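# Clamp the red wire with the meter, then rehang it

## Task

Use the clamp meter to encircle the red wire, shutting its jaws completely with the wire fully inside, and keep them completely shut around it for several seconds with no interruption. Then remove the meter from the wire. Shutting the jaws around any other wire means failure. Afterwards return the meter to its original place on its hook, in its original orientation, with the jaws completely shut around the hook. At the end it must stay there without the robot supporting it. Finally release it and move the hand away. Nothing may be pushed or dropped off the table.

## Robot and tools

Robot: a humanoid upper body on a stand past the table's -x edge, facing about +x. Only the right arm (7 joints) and its five-finger right hand move. The right side points toward -y.

Scene frame: the table top is z = 0, +z up, +x across the table away from the robot. The table's near edge is at x = 0.18 m. The right shoulder sits roughly 0.28 m above the pelvis, 0.14 m toward -y and 0.06 m toward +x. The hand point cannot get farther than 0.59 m from the shoulder. Each result's state line gives end_effector_position (metres) and end_effector_quat_wxyz in this frame. At long reach the printed value may be off.

Hand point frame: this point lies 0.05 m in front of the palm, where index pad and thumb tip meet in a pinch. Its +z runs along the straightened fingers, which extend 0.06 to 0.07 m past it. +y leaves the palm, and +x crosses the palm toward the little finger. A wrist bracket on the little-finger side sticks out 0.03 m past the point in +y and 0.11 m across; it can strike objects.

Row format (used by both motion tools): 14 numbers, each in [-1, 1], in this order: dx, dy, dz, rx, ry, rz, little, ring, middle, index, thumb_bend, thumb_turn, force_limit, speed.
- dx..rz are an offset, not a pose. They are expressed in the hand point's own axes. They are counted from the hand point pose in the most recent result that reports it; in a second or later call within one reply, or before any result has shown it, they count from where the robot is when the action begins. 1.0 equals 0.6 m of translation or 180 degrees of rotation. rx, ry, rz form a single rotation vector. All-zero offsets pull the hand back to that reference pose; they are not a pause.
- Finger targets: +1 straight/open, -1 curled shut. thumb_bend: +1 straight, -1 fully bent. thumb_turn: +1 beside the palm, -1 across in front of it. A pinch is roughly index -0.22, thumb_bend -0.75, thumb_turn -0.57.
- force_limit maps -1..+1 linearly to about 0..10 N fingertip force (0..15 N for the two thumb motors); closing stops there, opening is not limited. speed maps -1..+1 to near zero..full (full travel in 0.6 s). For gentle grips close at speed -0.9 or lower.

Tools:
- execute_actions {"actions": [...], "pictures": bool}. An empty list returns the state (with pictures). One action: {"rows": [[14 numbers], ...], "steps": n} with 7 to 15 steps of 1/30 s; each row is one step measured from the same reference pose, and the final row repeats. A wait: {"steps": n}, up to 300, counted from the previous result, so reply time is included. Pictures come only with an empty list or pictures: true.
- move {"target": [14 numbers], "speed": m/s from 0.002 to 0.5, default 0.25}. Drives the hand point in a straight line to one offset target (same reference rules). It lasts 0.5 to 10 s; rotation is capped at twice the speed in rad/s. Hand numbers go out at the start. It does not avoid obstacles; faster contacts hit harder, and targets beyond a contact press harder. Its result adds a "move:" line: done, off_target, moving, held or fault, plus limits (paced = pose clipped; held = some steps blocked) and distance to target.
- wait {"seconds": 0 to 10}: lets time pass with nothing new sent.
- zoom_image {"camera": cam_head|cam_high|cam_low|cam_wrist, "region": [x0, y0, x1, y1]} pixels, at most 504 by 504. cam_wrist is 616x616, others 504x504.
- show_instructions: displays the scene's reference pages (here two pages of the clamp meter).
- finished_scene {"scene": n}: closes the current scene permanently and grades it; the result says if the goal held.

Control details: each step's commanded pose is clipped to 70 mm and 16 degrees from the measured pose, then solved by damped IK, favouring position over orientation. After an action ends the arm only continues to the last clipped pose, so check the result and send the rest. Seven steps of every action are held back and run while you think; then the robot idles. "Hand target" appears only when nothing is held back. "pose unreachable" and HELD mark steps the clearance check altered or blocked.

Hand readings: hand_measured, hand_stopped_by (moving, target, force, stalled, fault) and hand_load_n list six values in motor order. A motor starts only when its target changes by at least 0.01, then locks on arrival or at the force limit; a lock resists at least 15 N. To tighten, raise force_limit and send a target closed past hand_measured; to loosen, send one more open. A lost grip shows as loads near 0. For a whole-hand wrap (0.035 to 0.08 m objects) turn the thumb in front of the palm before reaching.

Hazards: joint load limits are 23.5 N m except wrist pitch and wrist yaw at 4.7 N m (held weight counts); exceeding one freezes the arm for 10 s (TORQUE FAULT). Holding loads heats motors: MOTOR HOT from 90 °C, and at 120 °C the arm drops (OVER-TEMPERATURE FAULT). Avoid drops, slips, slams, hard hits and strong pushes, and never clamp a non-red wire.

Each tool is called after "Emit:" as name(argument=value, ...), one argument or row to a line, values as JSON.

Reference images:

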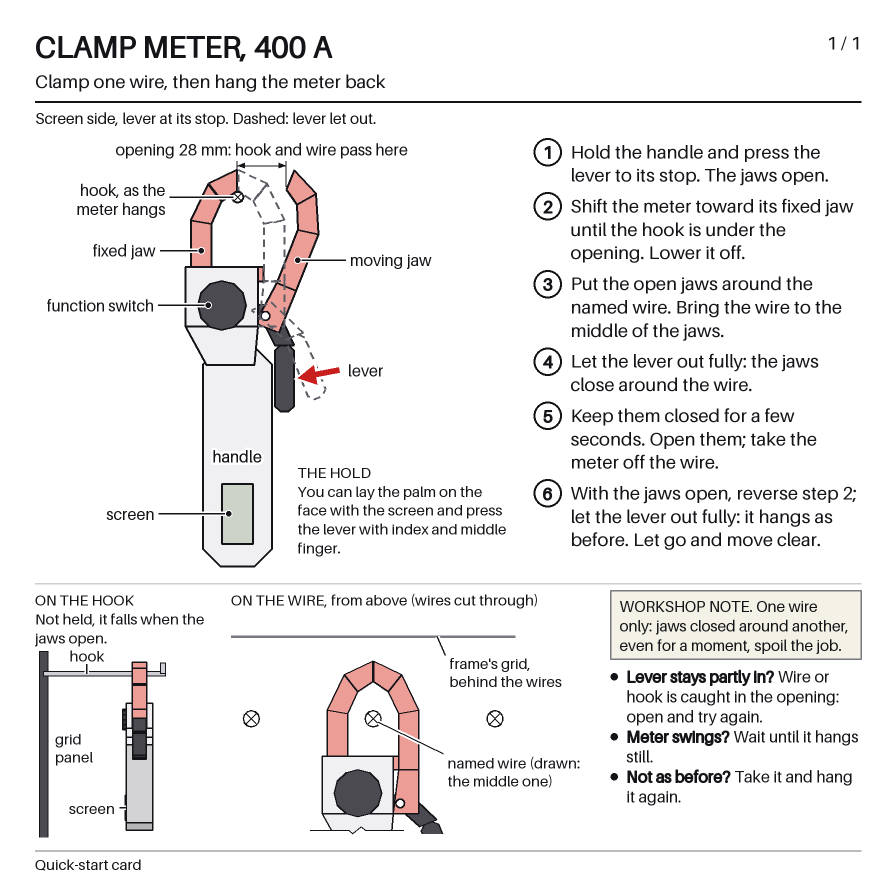

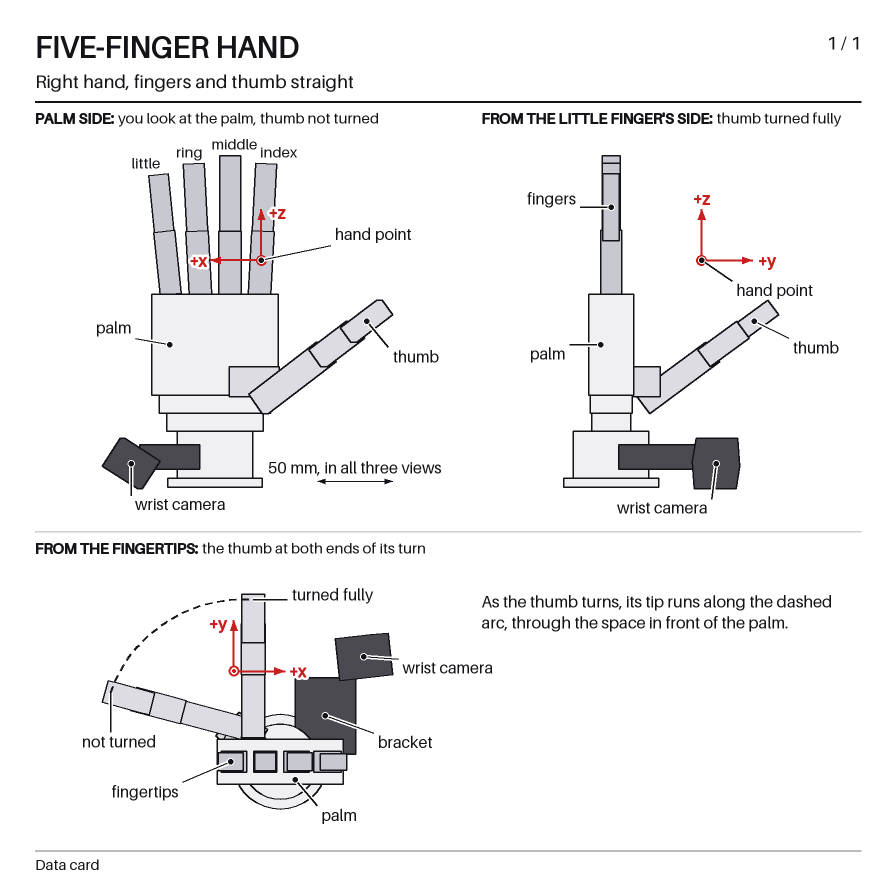

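## Session

Emit:
execute_actions(
  actions=[],
)

Scene clock: 0.00 s of 8700.00 s.
end_effector_position=(+0.2362, +0.0115, +0.1748) hand_measured=(+1.000, +1.000, +1.000, +1.000, +1.000, +1.000) hand_load_n=(+0.0, +0.0, +0.0, +0.0, +0.0, +0.0) hand_stopped_by=(target, target, target, target, target, target) hand_force_limit=0.00 hand_speed=-0.80 end_effector_quat_wxyz=(+0.689, -0.671, +0.079, -0.262)
Joint positions: [ 0.057 -0.545 -0.155 -0.805 -0.862 -0.767  0.292]
Joint velocities: [ 0.     0.003 -0.005  0.006 -0.005  0.     0.   ]
Joint torques (N m, as the arm reports them, + toward a larger angle): no reading
Motor temperatures (°C, as the motors report them): [45 43 41 42 54 31 33]
Hand target: +0.236, +0.012, +0.175; +0.689, -0.671, +0.079, -0.262

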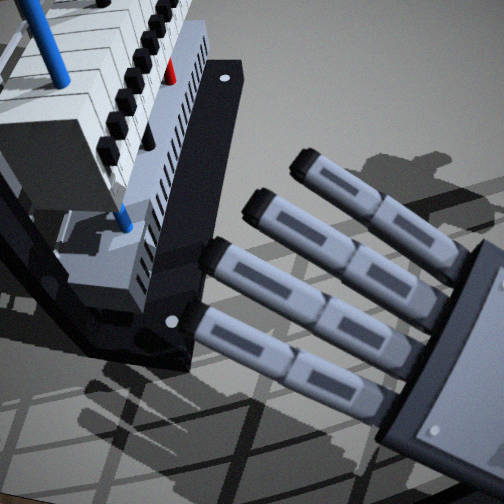

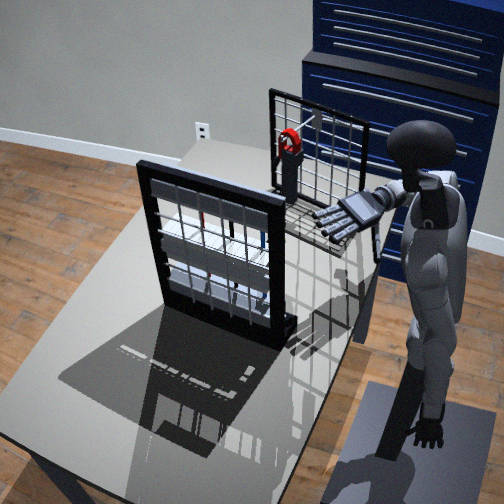

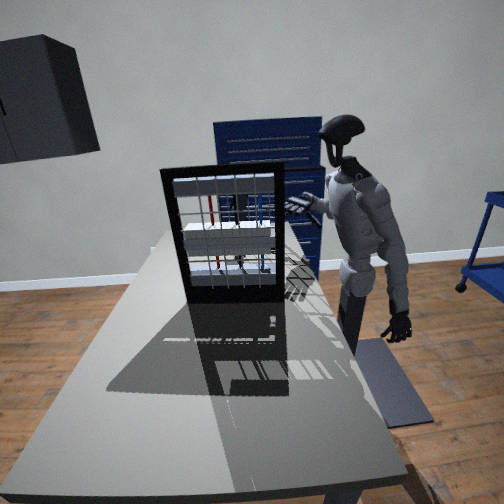

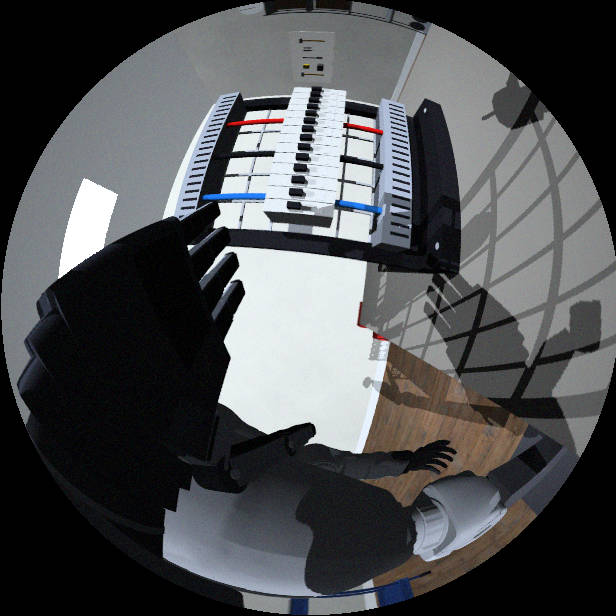

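Emit:
zoom_image(
  camera="cam_high",
  region=[240, 70, 400, 270],
)

Emit:
zoom_image(
  camera="cam_low",
  region=[150, 110, 370, 330],
)

Emit:
zoom_image(
  camera="cam_high",
  region=[120, 140, 320, 360],
)

Region (240, 70, 400, 270) of cam_high's 504x504 image, scaled by 2.520, with more detail than that image has; it fills the left 403 columns of this view, and the rest is white.

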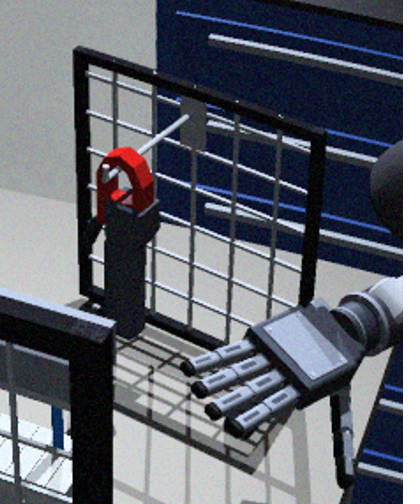

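Region (150, 110, 370, 330) of cam_low's 504x504 image, scaled by 2.291, with more detail than that image has.

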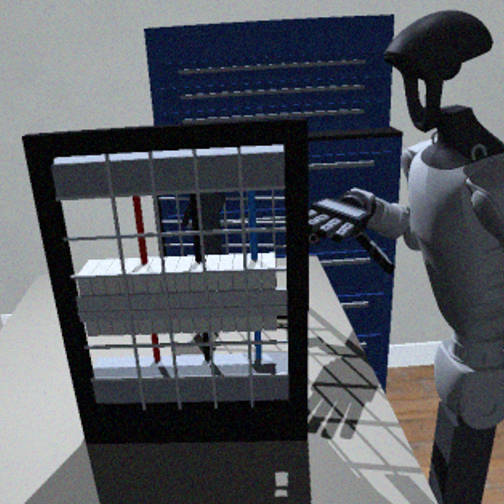

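Region (120, 140, 320, 360) of cam_high's 504x504 image, scaled by 2.291, with more detail than that image has; it fills the left 458 columns of this view, and the rest is white.

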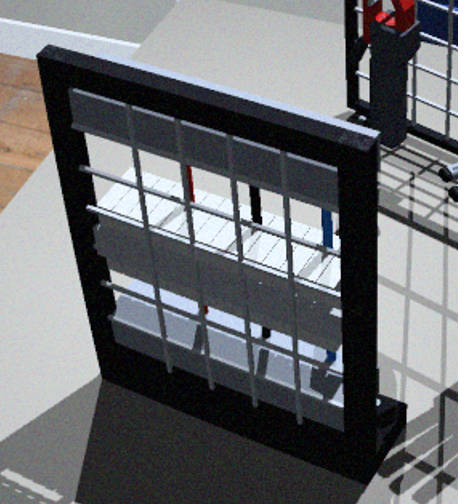

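Emit:
zoom_image(
  camera="cam_wrist",
  region=[150, 60, 470, 320],
)

Emit:
zoom_image(
  camera="cam_wrist",
  region=[150, 180, 350, 480],
)

Region (150, 60, 470, 320) of cam_wrist's 616x616 image, scaled by 1.575, with more detail than that image has; it fills the top 410 rows of this view, and the rest is white.

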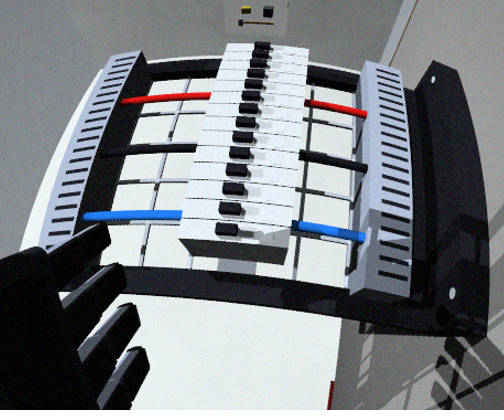

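Region (150, 180, 350, 480) of cam_wrist's 616x616 image, scaled by 1.680, with more detail than that image has.

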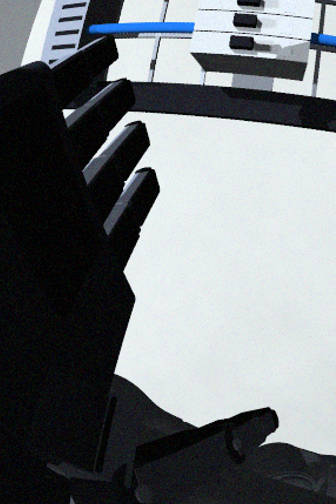

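Emit:
zoom_image(
  camera="cam_high",
  region=[250, 170, 420, 340],
)

Emit:
zoom_image(
  camera="cam_high",
  region=[260, 80, 340, 220],
)

Region (250, 170, 420, 340) of cam_high's 504x504 image, scaled by 2.965, with more detail than that image has.

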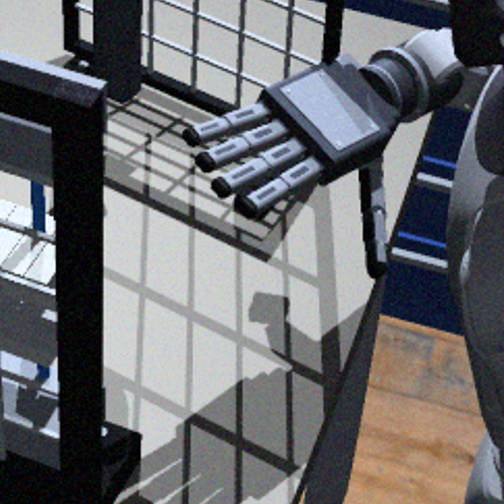

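Region (260, 80, 340, 220) of cam_high's 504x504 image, scaled by 3.600, with more detail than that image has; it fills the left 288 columns of this view, and the rest is white.

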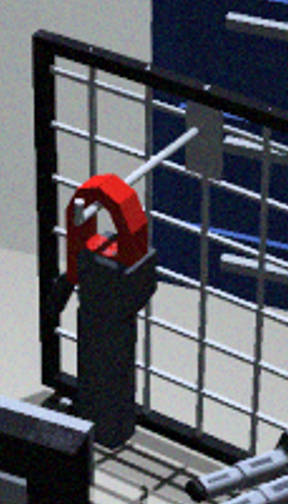

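Emit:
move(
  target=[0.181,-0.017,-0.021,-0.0614,0.2864,0.0602,1,1,1,1,1,-1,0,0.5],
  speed=0.3,
)

Scene clock: 16.27 s of 8700.00 s.
end_effector_position=(+0.3223, -0.0505, +0.2090) hand_measured=(+1.000, +1.000, +1.000, +1.000, +1.000, -1.000) hand_load_n=(+0.0, +0.0, +0.0, +0.0, +0.0, +0.0) hand_stopped_by=(target, target, target, target, target, target) hand_force_limit=0.00 hand_speed=0.50 end_effector_quat_wxyz=(+0.624, -0.532, +0.390, -0.419)
Joint positions: [ 0.063 -0.002 -0.11  -1.046 -1.215 -0.28   0.647]
Joint velocities: [ 0.041  0.     0.075  0.011 -0.069  0.027 -0.093]
Joint torques (N m, as the arm reports them, + toward a larger angle): [-1.31 -0.2   0.24 -3.4  -0.74  0.05 -0.78]
Motor temperatures (°C, as the motors report them): [45 43 41 43 54 32 34]
Hand target: +0.322, -0.051, +0.209; +0.624, -0.529, +0.391, -0.421
Off the commanded pose: 0.002 m, 13 deg.
joint sent to its limit — the command would take joint 2 (shoulder roll) past its upper limit and joint 4 (elbow) past its lower limit, so those joints were sent only as far as their limits.
Kept back: nothing.
After step 90, 11.20 s passed at rest.
move: off_target

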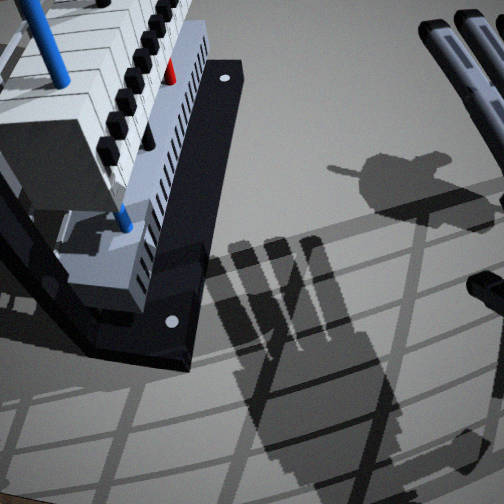

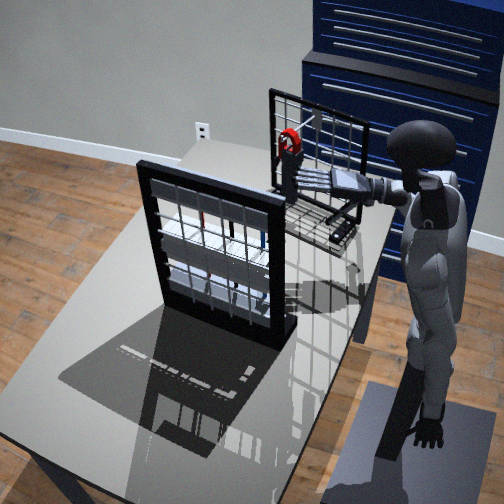

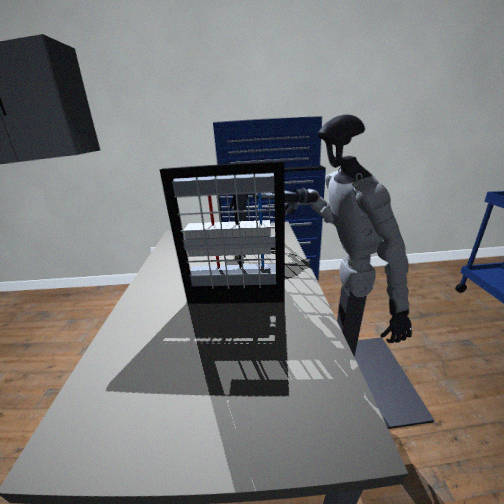

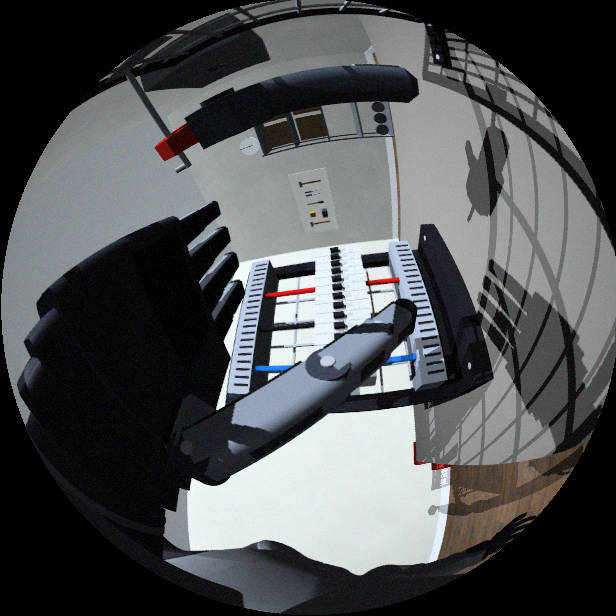

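Emit:
zoom_image(
  camera="cam_wrist",
  region=[100, 0, 460, 220],
)

Emit:
zoom_image(
  camera="cam_wrist",
  region=[200, 210, 500, 420],
)

Emit:
zoom_image(
  camera="cam_wrist",
  region=[110, 50, 250, 190],
)

Region (100, 0, 460, 220) of cam_wrist's 616x616 image, scaled by 1.400, with more detail than that image has.

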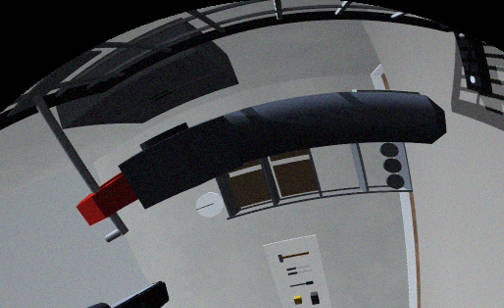

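Region (200, 210, 500, 420) of cam_wrist's 616x616 image, scaled by 1.680, with more detail than that image has; it fills the top 353 rows of this view, and the rest is white.

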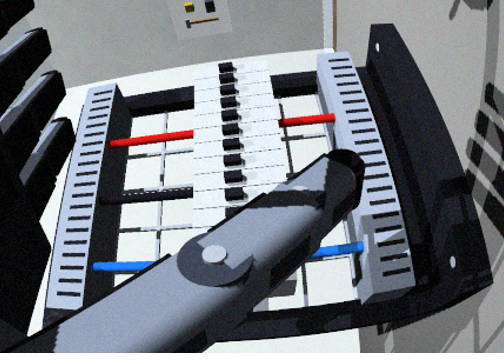

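Region (110, 50, 250, 190) of cam_wrist's 616x616 image, scaled by 3.600, with more detail than that image has.

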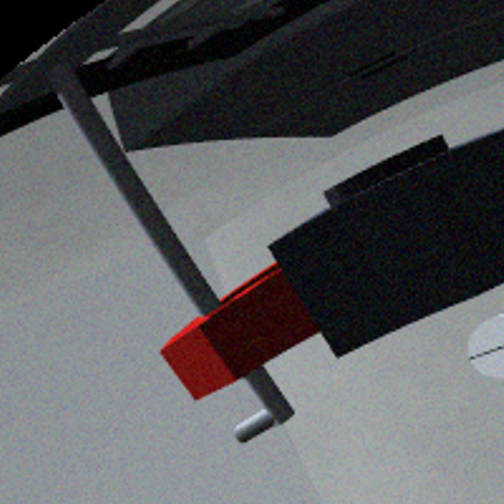

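Emit:
move(
  target=[0.127,-0.023,-0.034,0.144,0.1985,0.4507,1,1,1,1,1,-1,0,0.5],
  speed=0.4,
)

Scene clock: 26.53 s of 8700.00 s.
end_effector_position=(+0.3269, -0.1124, +0.2186) hand_measured=(+1.000, +1.000, +1.000, +1.000, +1.000, -1.000) hand_load_n=(+0.0, +0.0, +0.0, +0.0, +0.0, +0.0) hand_stopped_by=(target, target, target, target, target, target) hand_force_limit=0.00 hand_speed=0.50 end_effector_quat_wxyz=(+0.724, -0.121, +0.631, -0.252)
Joint positions: [ 0.382 -0.001  0.112 -0.947 -0.591  0.203 -0.06 ]
Joint velocities: [ 0.011 -0.002 -0.009 -0.006  0.014  0.     0.   ]
Joint torques (N m, as the arm reports them, + toward a larger angle): [-0.54 -0.51 -0.18 -3.82 -0.71 -1.28 -0.27]
Motor temperatures (°C, as the motors report them): [45 43 41 44 54 32 35]
Hand target: +0.327, -0.112, +0.219; +0.725, -0.121, +0.630, -0.251
Off the commanded pose: 0.018 m, 33 deg; orientation clipped at the last step of the last action.
Kept back: nothing.
After step 90, 4.87 s passed at rest.
move: held; limits=paced,held; held on 24 of 72 steps, including the last
pose unreachable: on one or more control steps of this call an arm could not follow its commanded pose, so it was not sent that pose on those steps. On the call's last step it was still not sent that pose. It may still have moved: this result reports where it is.
cause: the commanded pose would bring a part of the arm (just beyond joint 3 (shoulder yaw)) too close to the robot's own body.

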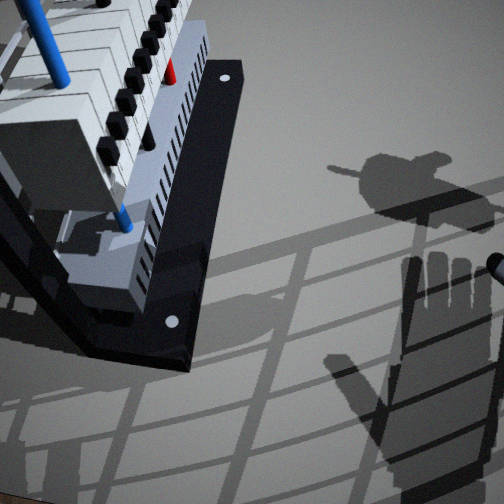

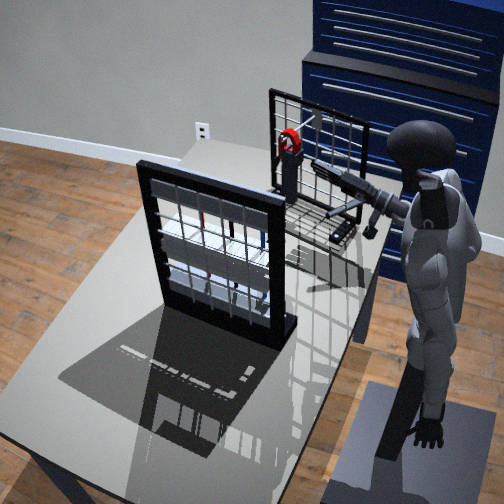

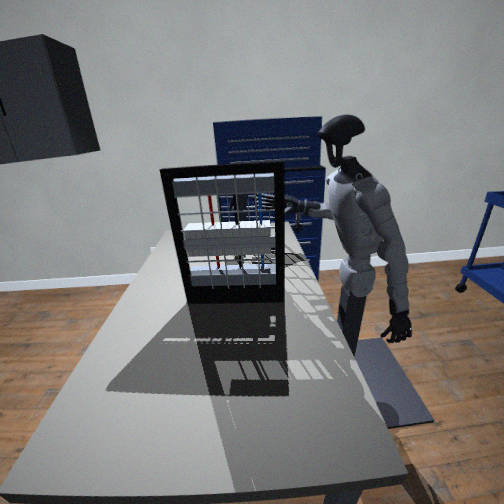

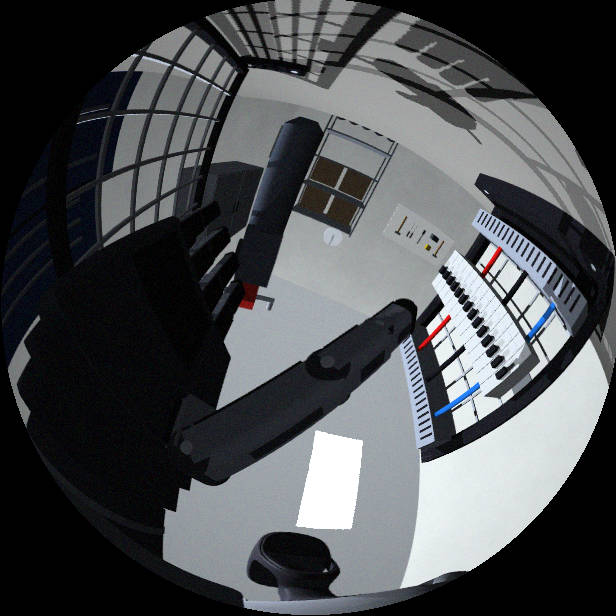

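Emit:
move(
  target=[0.0358,-0.0487,0.0217,-0.0055,0.0569,0.1658,1,1,1,1,1,-1,0,0.5],
  speed=0.25,
)

Scene clock: 30.50 s of 8700.00 s.
end_effector_position=(+0.3349, -0.1538, +0.2164) hand_measured=(+1.000, +1.000, +1.000, +1.000, +1.000, -1.000) hand_load_n=(+0.0, +0.0, +0.0, +0.0, +0.0, +0.0) hand_stopped_by=(target, target, target, target, target, target) hand_force_limit=0.00 hand_speed=0.50 end_effector_quat_wxyz=(+0.705, +0.066, +0.703, -0.068)
Joint positions: [ 0.324 -0.001 -0.127 -0.963  0.099  0.393 -0.07 ]
Joint velocities: [ 0.006  0.008 -0.005 -0.002  0.005  0.004  0.   ]
Joint torques (N m, as the arm reports them, + toward a larger angle): [-0.57 -0.64 -0.65 -3.93 -0.67 -1.3   0.03]
Motor temperatures (°C, as the motors report them): [45 43 41 44 54 33 34]
Hand target: +0.335, -0.154, +0.218; +0.706, +0.068, +0.702, -0.066
Off the commanded pose: 0.004 m, 1 deg.
joint sent to its limit — the command would take joint 2 (shoulder roll) past its upper limit, so that joint was sent only as far as its limit.
Kept back: nothing.
move: off_target

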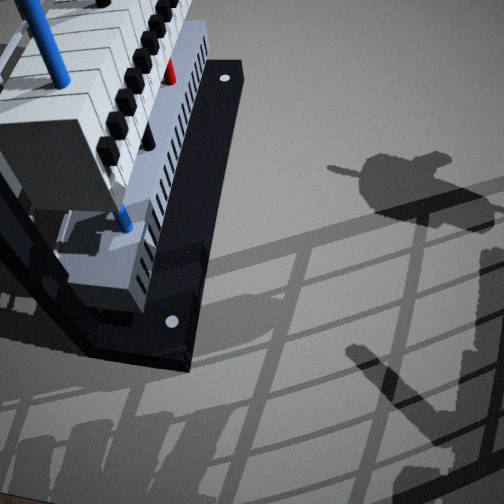

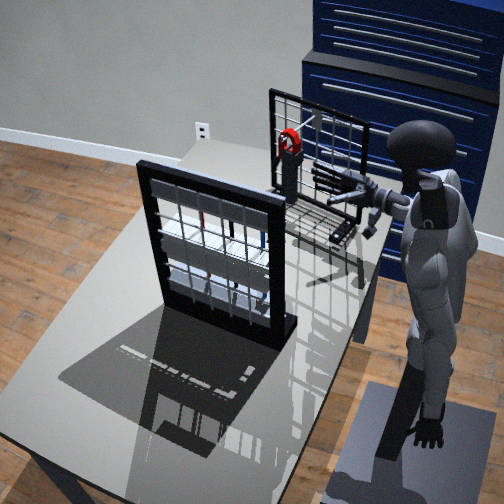

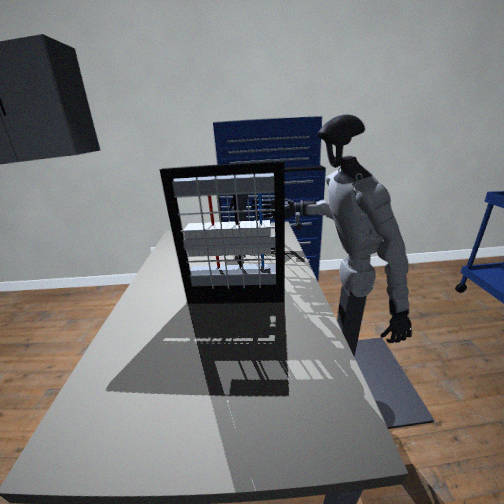

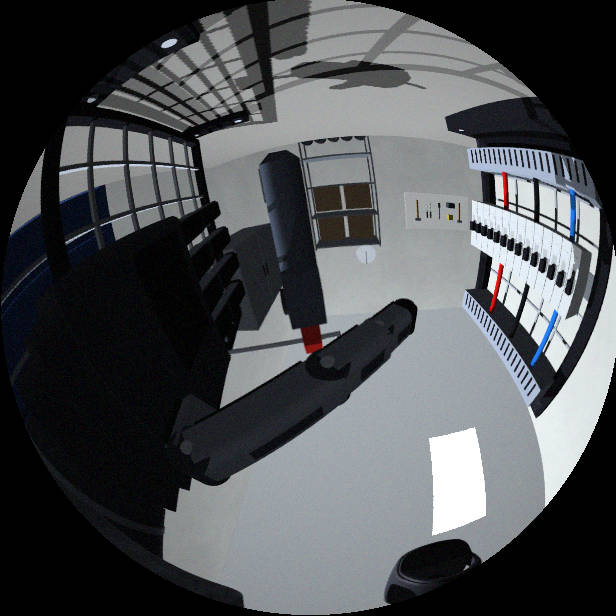

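Emit:
zoom_image(
  camera="cam_wrist",
  region=[190, 130, 430, 370],
)

Region (190, 130, 430, 370) of cam_wrist's 616x616 image, scaled by 2.100, with more detail than that image has.

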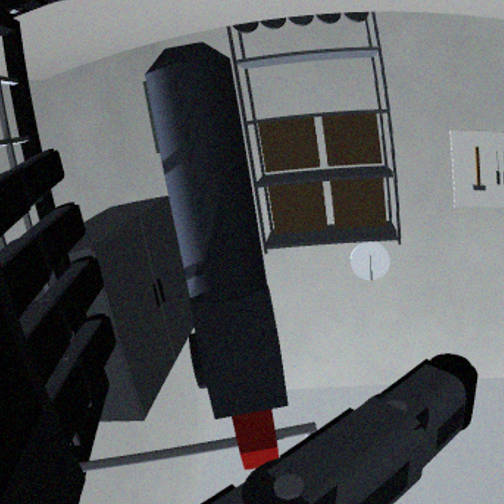

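Emit:
move(
  target=[-0.001,0.018,0.238,0.0394,0,0,1,1,1,1,1,-1,0,0.5],
  speed=0.15,
)

Scene clock: 34.37 s of 8700.00 s.
end_effector_position=(+0.4770, -0.1686, +0.2132) hand_measured=(+1.000, +1.000, +1.000, +1.000, +1.000, -1.000) hand_load_n=(+0.0, +0.0, +0.0, +0.0, +0.0, +0.0) hand_stopped_by=(target, target, target, target, target, target) hand_force_limit=0.00 hand_speed=0.50 end_effector_quat_wxyz=(+0.699, +0.111, +0.698, -0.106)
Joint positions: [-0.447 -0.063 -0.21  -0.33   0.016  0.505 -0.252]
Joint velocities: [ 0.028 -0.008  0.014 -0.005  0.     0.    -0.002]
Joint torques (N m, as the arm reports them, + toward a larger angle): [-3.2  -1.56 -0.36 -3.75 -0.8  -1.47  0.  ]
Motor temperatures (°C, as the motors report them): [45 43 41 44 54 33 34]
Hand target: +0.477, -0.170, +0.213; +0.699, +0.111, +0.698, -0.110
Off the commanded pose: 0.004 m, 1 deg.
Kept back: nothing.
move: off_target

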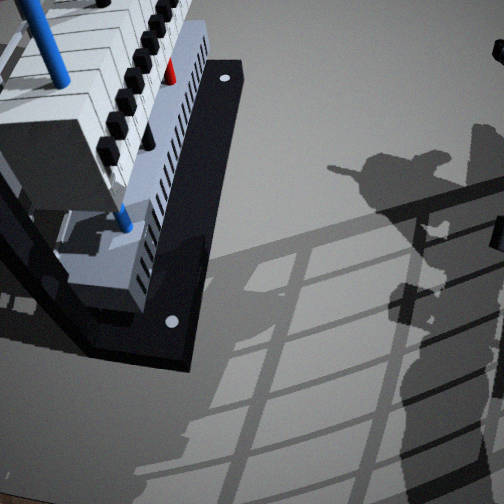

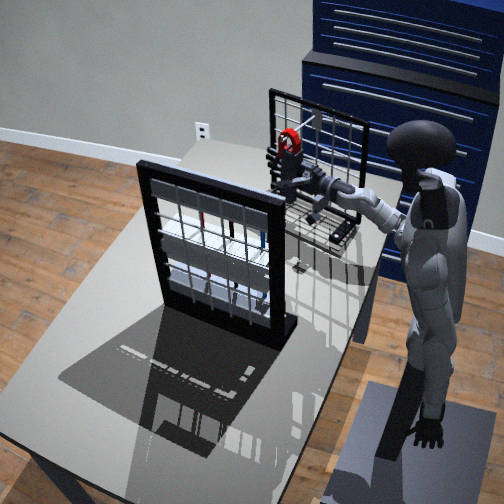

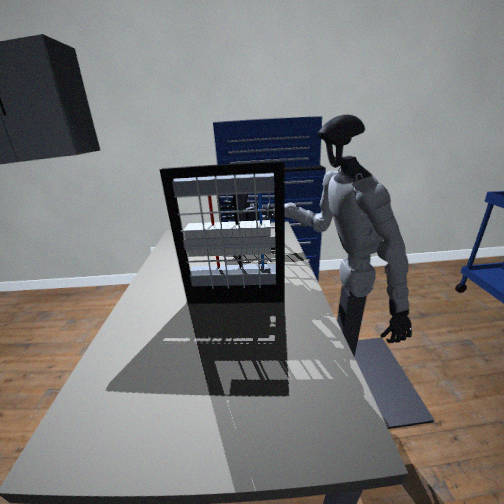

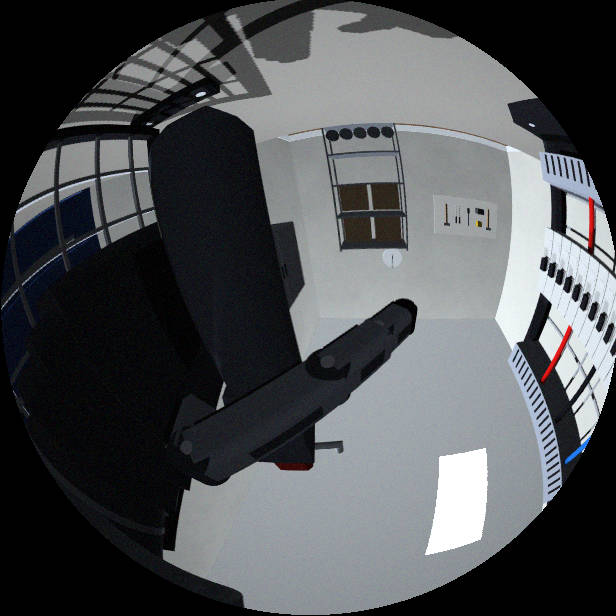

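Emit:
zoom_image(
  camera="cam_high",
  region=[250, 110, 360, 230],
)

Emit:
zoom_image(
  camera="cam_wrist",
  region=[230, 380, 390, 500],
)

Emit:
zoom_image(
  camera="cam_wrist",
  region=[120, 70, 320, 270],
)

Region (250, 110, 360, 230) of cam_high's 504x504 image, scaled by 4.200, with more detail than that image has; it fills the left 462 columns of this view, and the rest is white.

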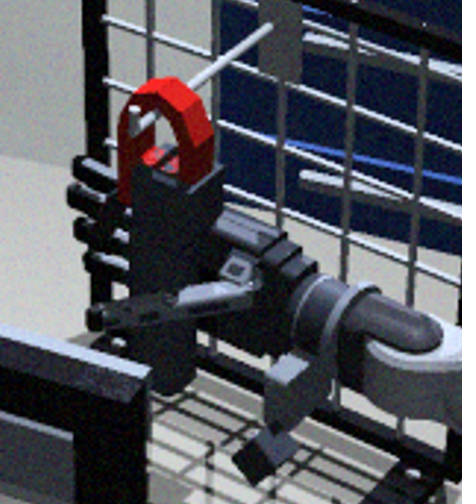

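Region (230, 380, 390, 500) of cam_wrist's 616x616 image, scaled by 3.150, with more detail than that image has; it fills the top 378 rows of this view, and the rest is white.

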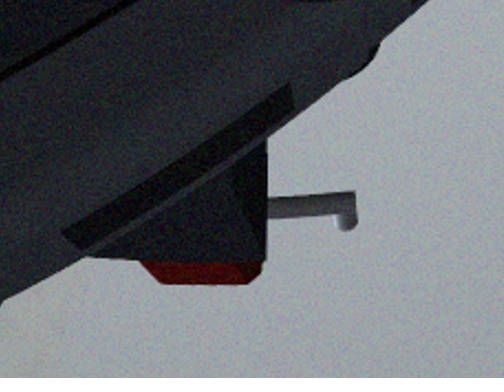

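Region (120, 70, 320, 270) of cam_wrist's 616x616 image, scaled by 2.520, with more detail than that image has.

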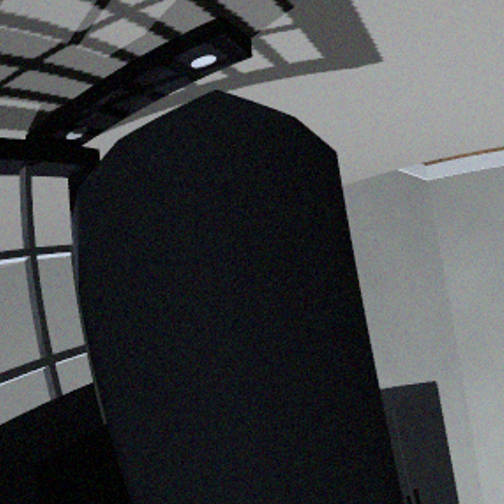

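Emit:
move(
  target=[-0.008,0.007,0.015,0,0,0,1,1,1,1,1,-1,0,0.5],
  speed=0.05,
)

Scene clock: 36.20 s of 8700.00 s.
end_effector_position=(+0.4864, -0.1662, +0.2184) hand_measured=(+1.000, +1.000, +1.000, +1.000, +1.000, -1.000) hand_load_n=(+0.0, +0.0, +0.0, +0.0, +0.0, +0.0) hand_stopped_by=(target, target, target, target, target, target) hand_force_limit=0.00 hand_speed=0.50 end_effector_quat_wxyz=(+0.700, +0.111, +0.698, -0.104)
Joint positions: [-0.5   -0.07  -0.214 -0.289  0.016  0.513 -0.256]
Joint velocities: [-0.009 -0.003 -0.008 -0.003  0.005  0.    -0.001]
Joint torques (N m, as the arm reports them, + toward a larger angle): [-3.53 -1.35 -0.29 -3.49 -0.62 -1.27 -0.07]
Motor temperatures (°C, as the motors report them): [46 43 41 44 54 34 34]
Hand target: +0.487, -0.167, +0.218; +0.699, +0.111, +0.698, -0.106
Off the commanded pose: 0.001 m, 0 deg.
Kept back: nothing.
move: done

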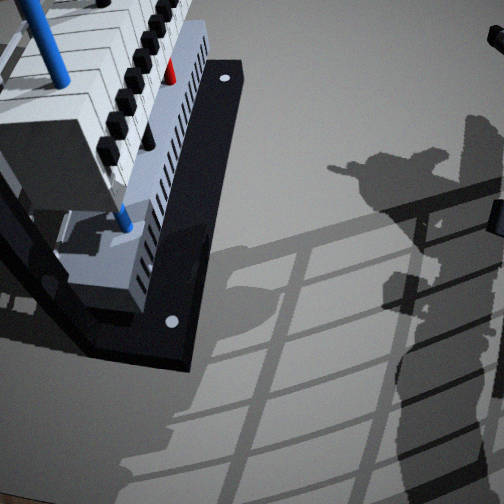

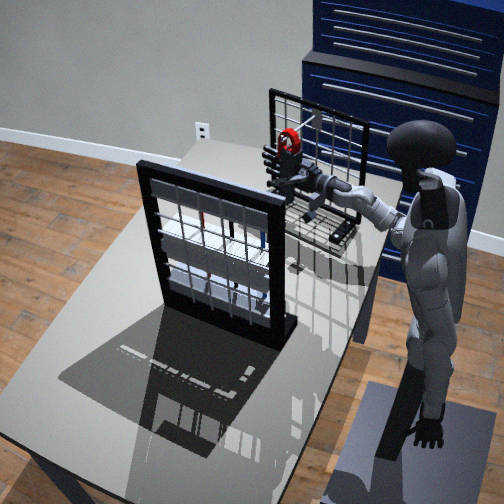

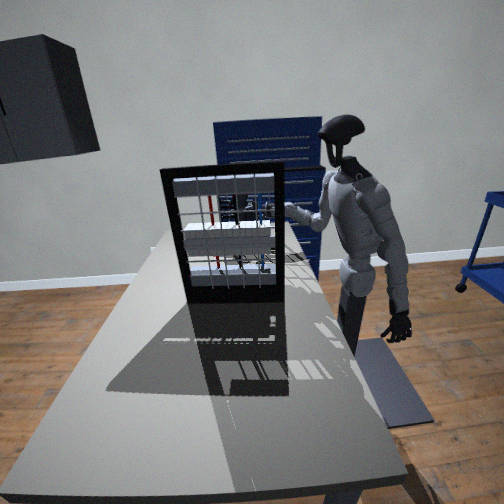

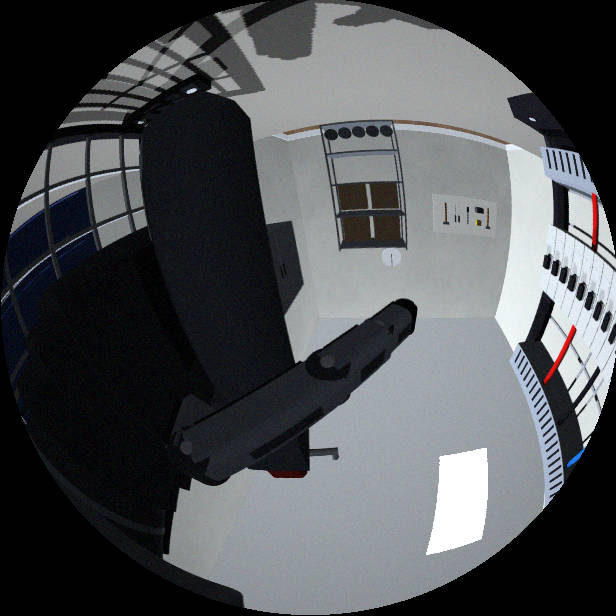

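Emit:
zoom_image(
  camera="cam_high",
  region=[255, 120, 325, 210],
)

Emit:
zoom_image(
  camera="cam_low",
  region=[210, 170, 290, 240],
)

Region (255, 120, 325, 210) of cam_high's 504x504 image, scaled by 5.600, with more detail than that image has.

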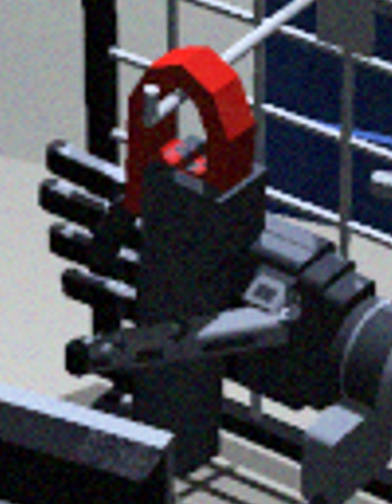

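Region (210, 170, 290, 240) of cam_low's 504x504 image, scaled by 6.300, with more detail than that image has; it fills the top 441 rows of this view, and the rest is white.

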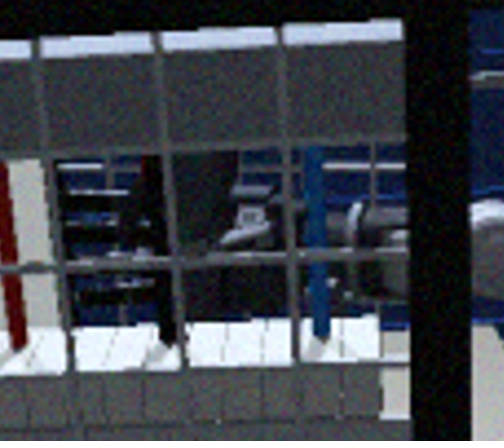

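Emit:
move(
  target=[0,0,0,0,0,0,-1,-1,1,1,-0.6,-1,0.6,-0.2],
  speed=0.05,
)

Scene clock: 38.30 s of 8700.00 s.
end_effector_position=(+0.4864, -0.1658, +0.2186) hand_measured=(-0.768, -0.768, +1.000, +1.000, -0.240, -1.000) hand_load_n=(+11.0, +11.0, +0.0, +0.0, +13.5, +3.5) hand_stopped_by=(force, force, target, target, force, target) hand_force_limit=0.60 hand_speed=-0.20 end_effector_quat_wxyz=(+0.700, +0.111, +0.697, -0.104)
Joint positions: [-0.5   -0.07  -0.213 -0.289  0.016  0.513 -0.256]
Joint velocities: [ 0.    -0.014  0.006  0.009  0.     0.     0.   ]
Joint torques (N m, as the arm reports them, + toward a larger angle): [-3.55 -1.5  -0.34 -3.67 -0.79 -1.3   0.02]
Motor temperatures (°C, as the motors report them): [47 43 41 44 54 34 34]
Hand target: +0.486, -0.166, +0.218; +0.700, +0.111, +0.698, -0.104
Off the commanded pose: 0.001 m, 0 deg.
Kept back: nothing.
move: done

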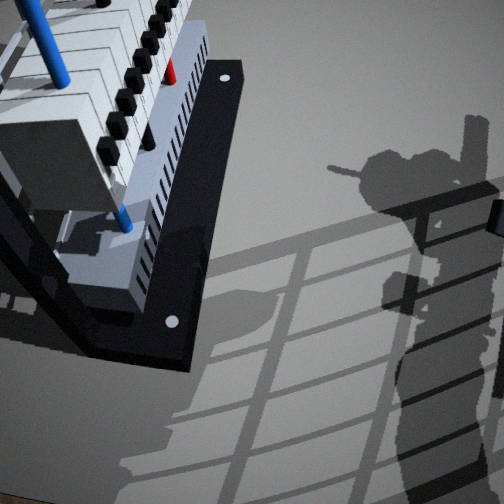

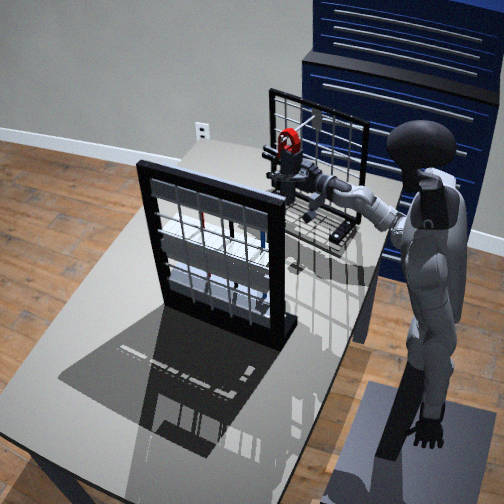

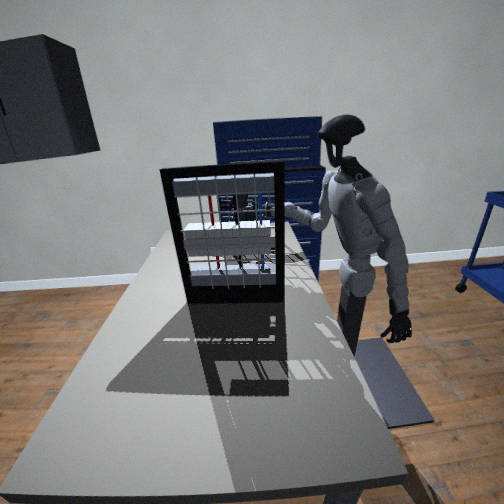

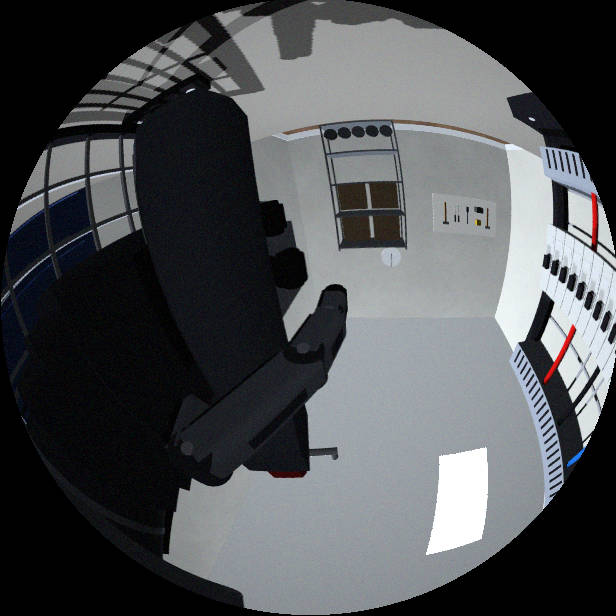

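Emit:
move(
  target=[0,0,0,0,0,0,-1,-1,-1,-1,-0.6,-1,0.7,-0.2],
  speed=0.05,
)

Scene clock: 40.57 s of 8700.00 s.
end_effector_position=(+0.4863, -0.1658, +0.2185) hand_measured=(-0.768, -0.768, -0.340, -0.548, -0.238, -1.000) hand_load_n=(+10.5, +10.5, +8.5, +8.0, +17.0, +3.0) hand_stopped_by=(force, force, force, force, force, target) hand_force_limit=0.70 hand_speed=-0.20 end_effector_quat_wxyz=(+0.700, +0.111, +0.697, -0.104)
Joint positions: [-0.5   -0.07  -0.213 -0.289  0.016  0.512 -0.256]
Joint velocities: [ 0.009  0.008  0.005 -0.003  0.002  0.     0.   ]
Joint torques (N m, as the arm reports them, + toward a larger angle): [-3.33 -1.42 -0.04 -3.54 -0.73 -1.33  0.03]
Motor temperatures (°C, as the motors report them): [47 43 41 44 54 34 34]
Hand target: +0.486, -0.166, +0.219; +0.700, +0.111, +0.697, -0.104
Off the commanded pose: 0.000 m, 0 deg.
Kept back: nothing.
move: done

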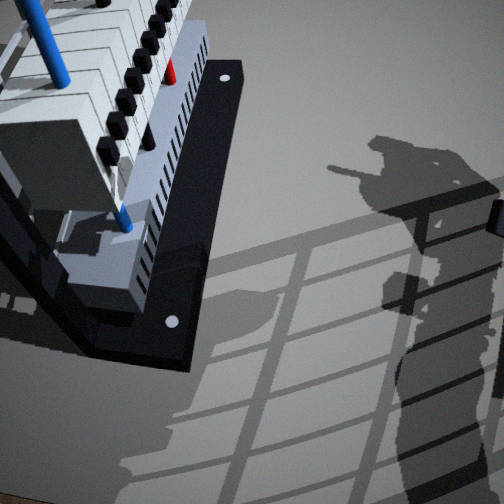

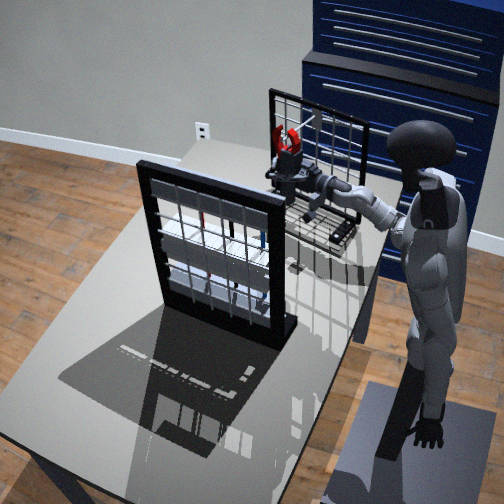

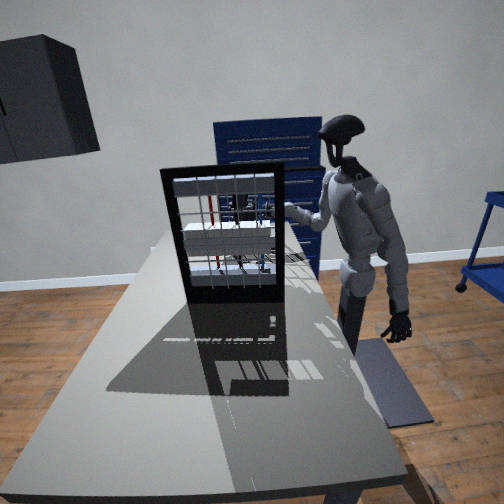

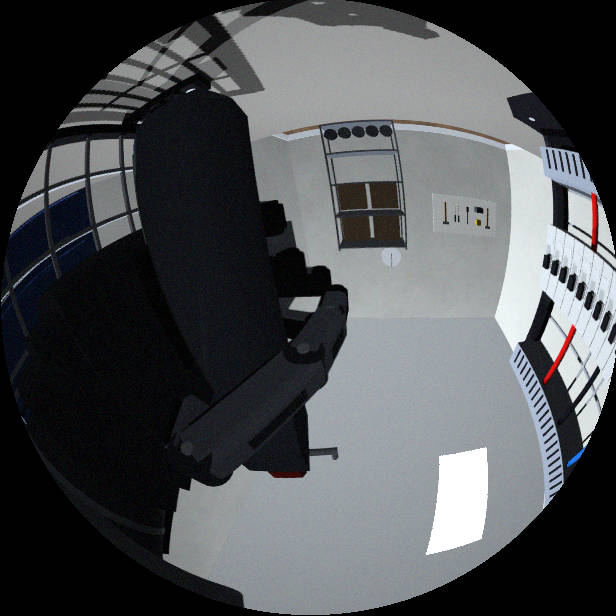

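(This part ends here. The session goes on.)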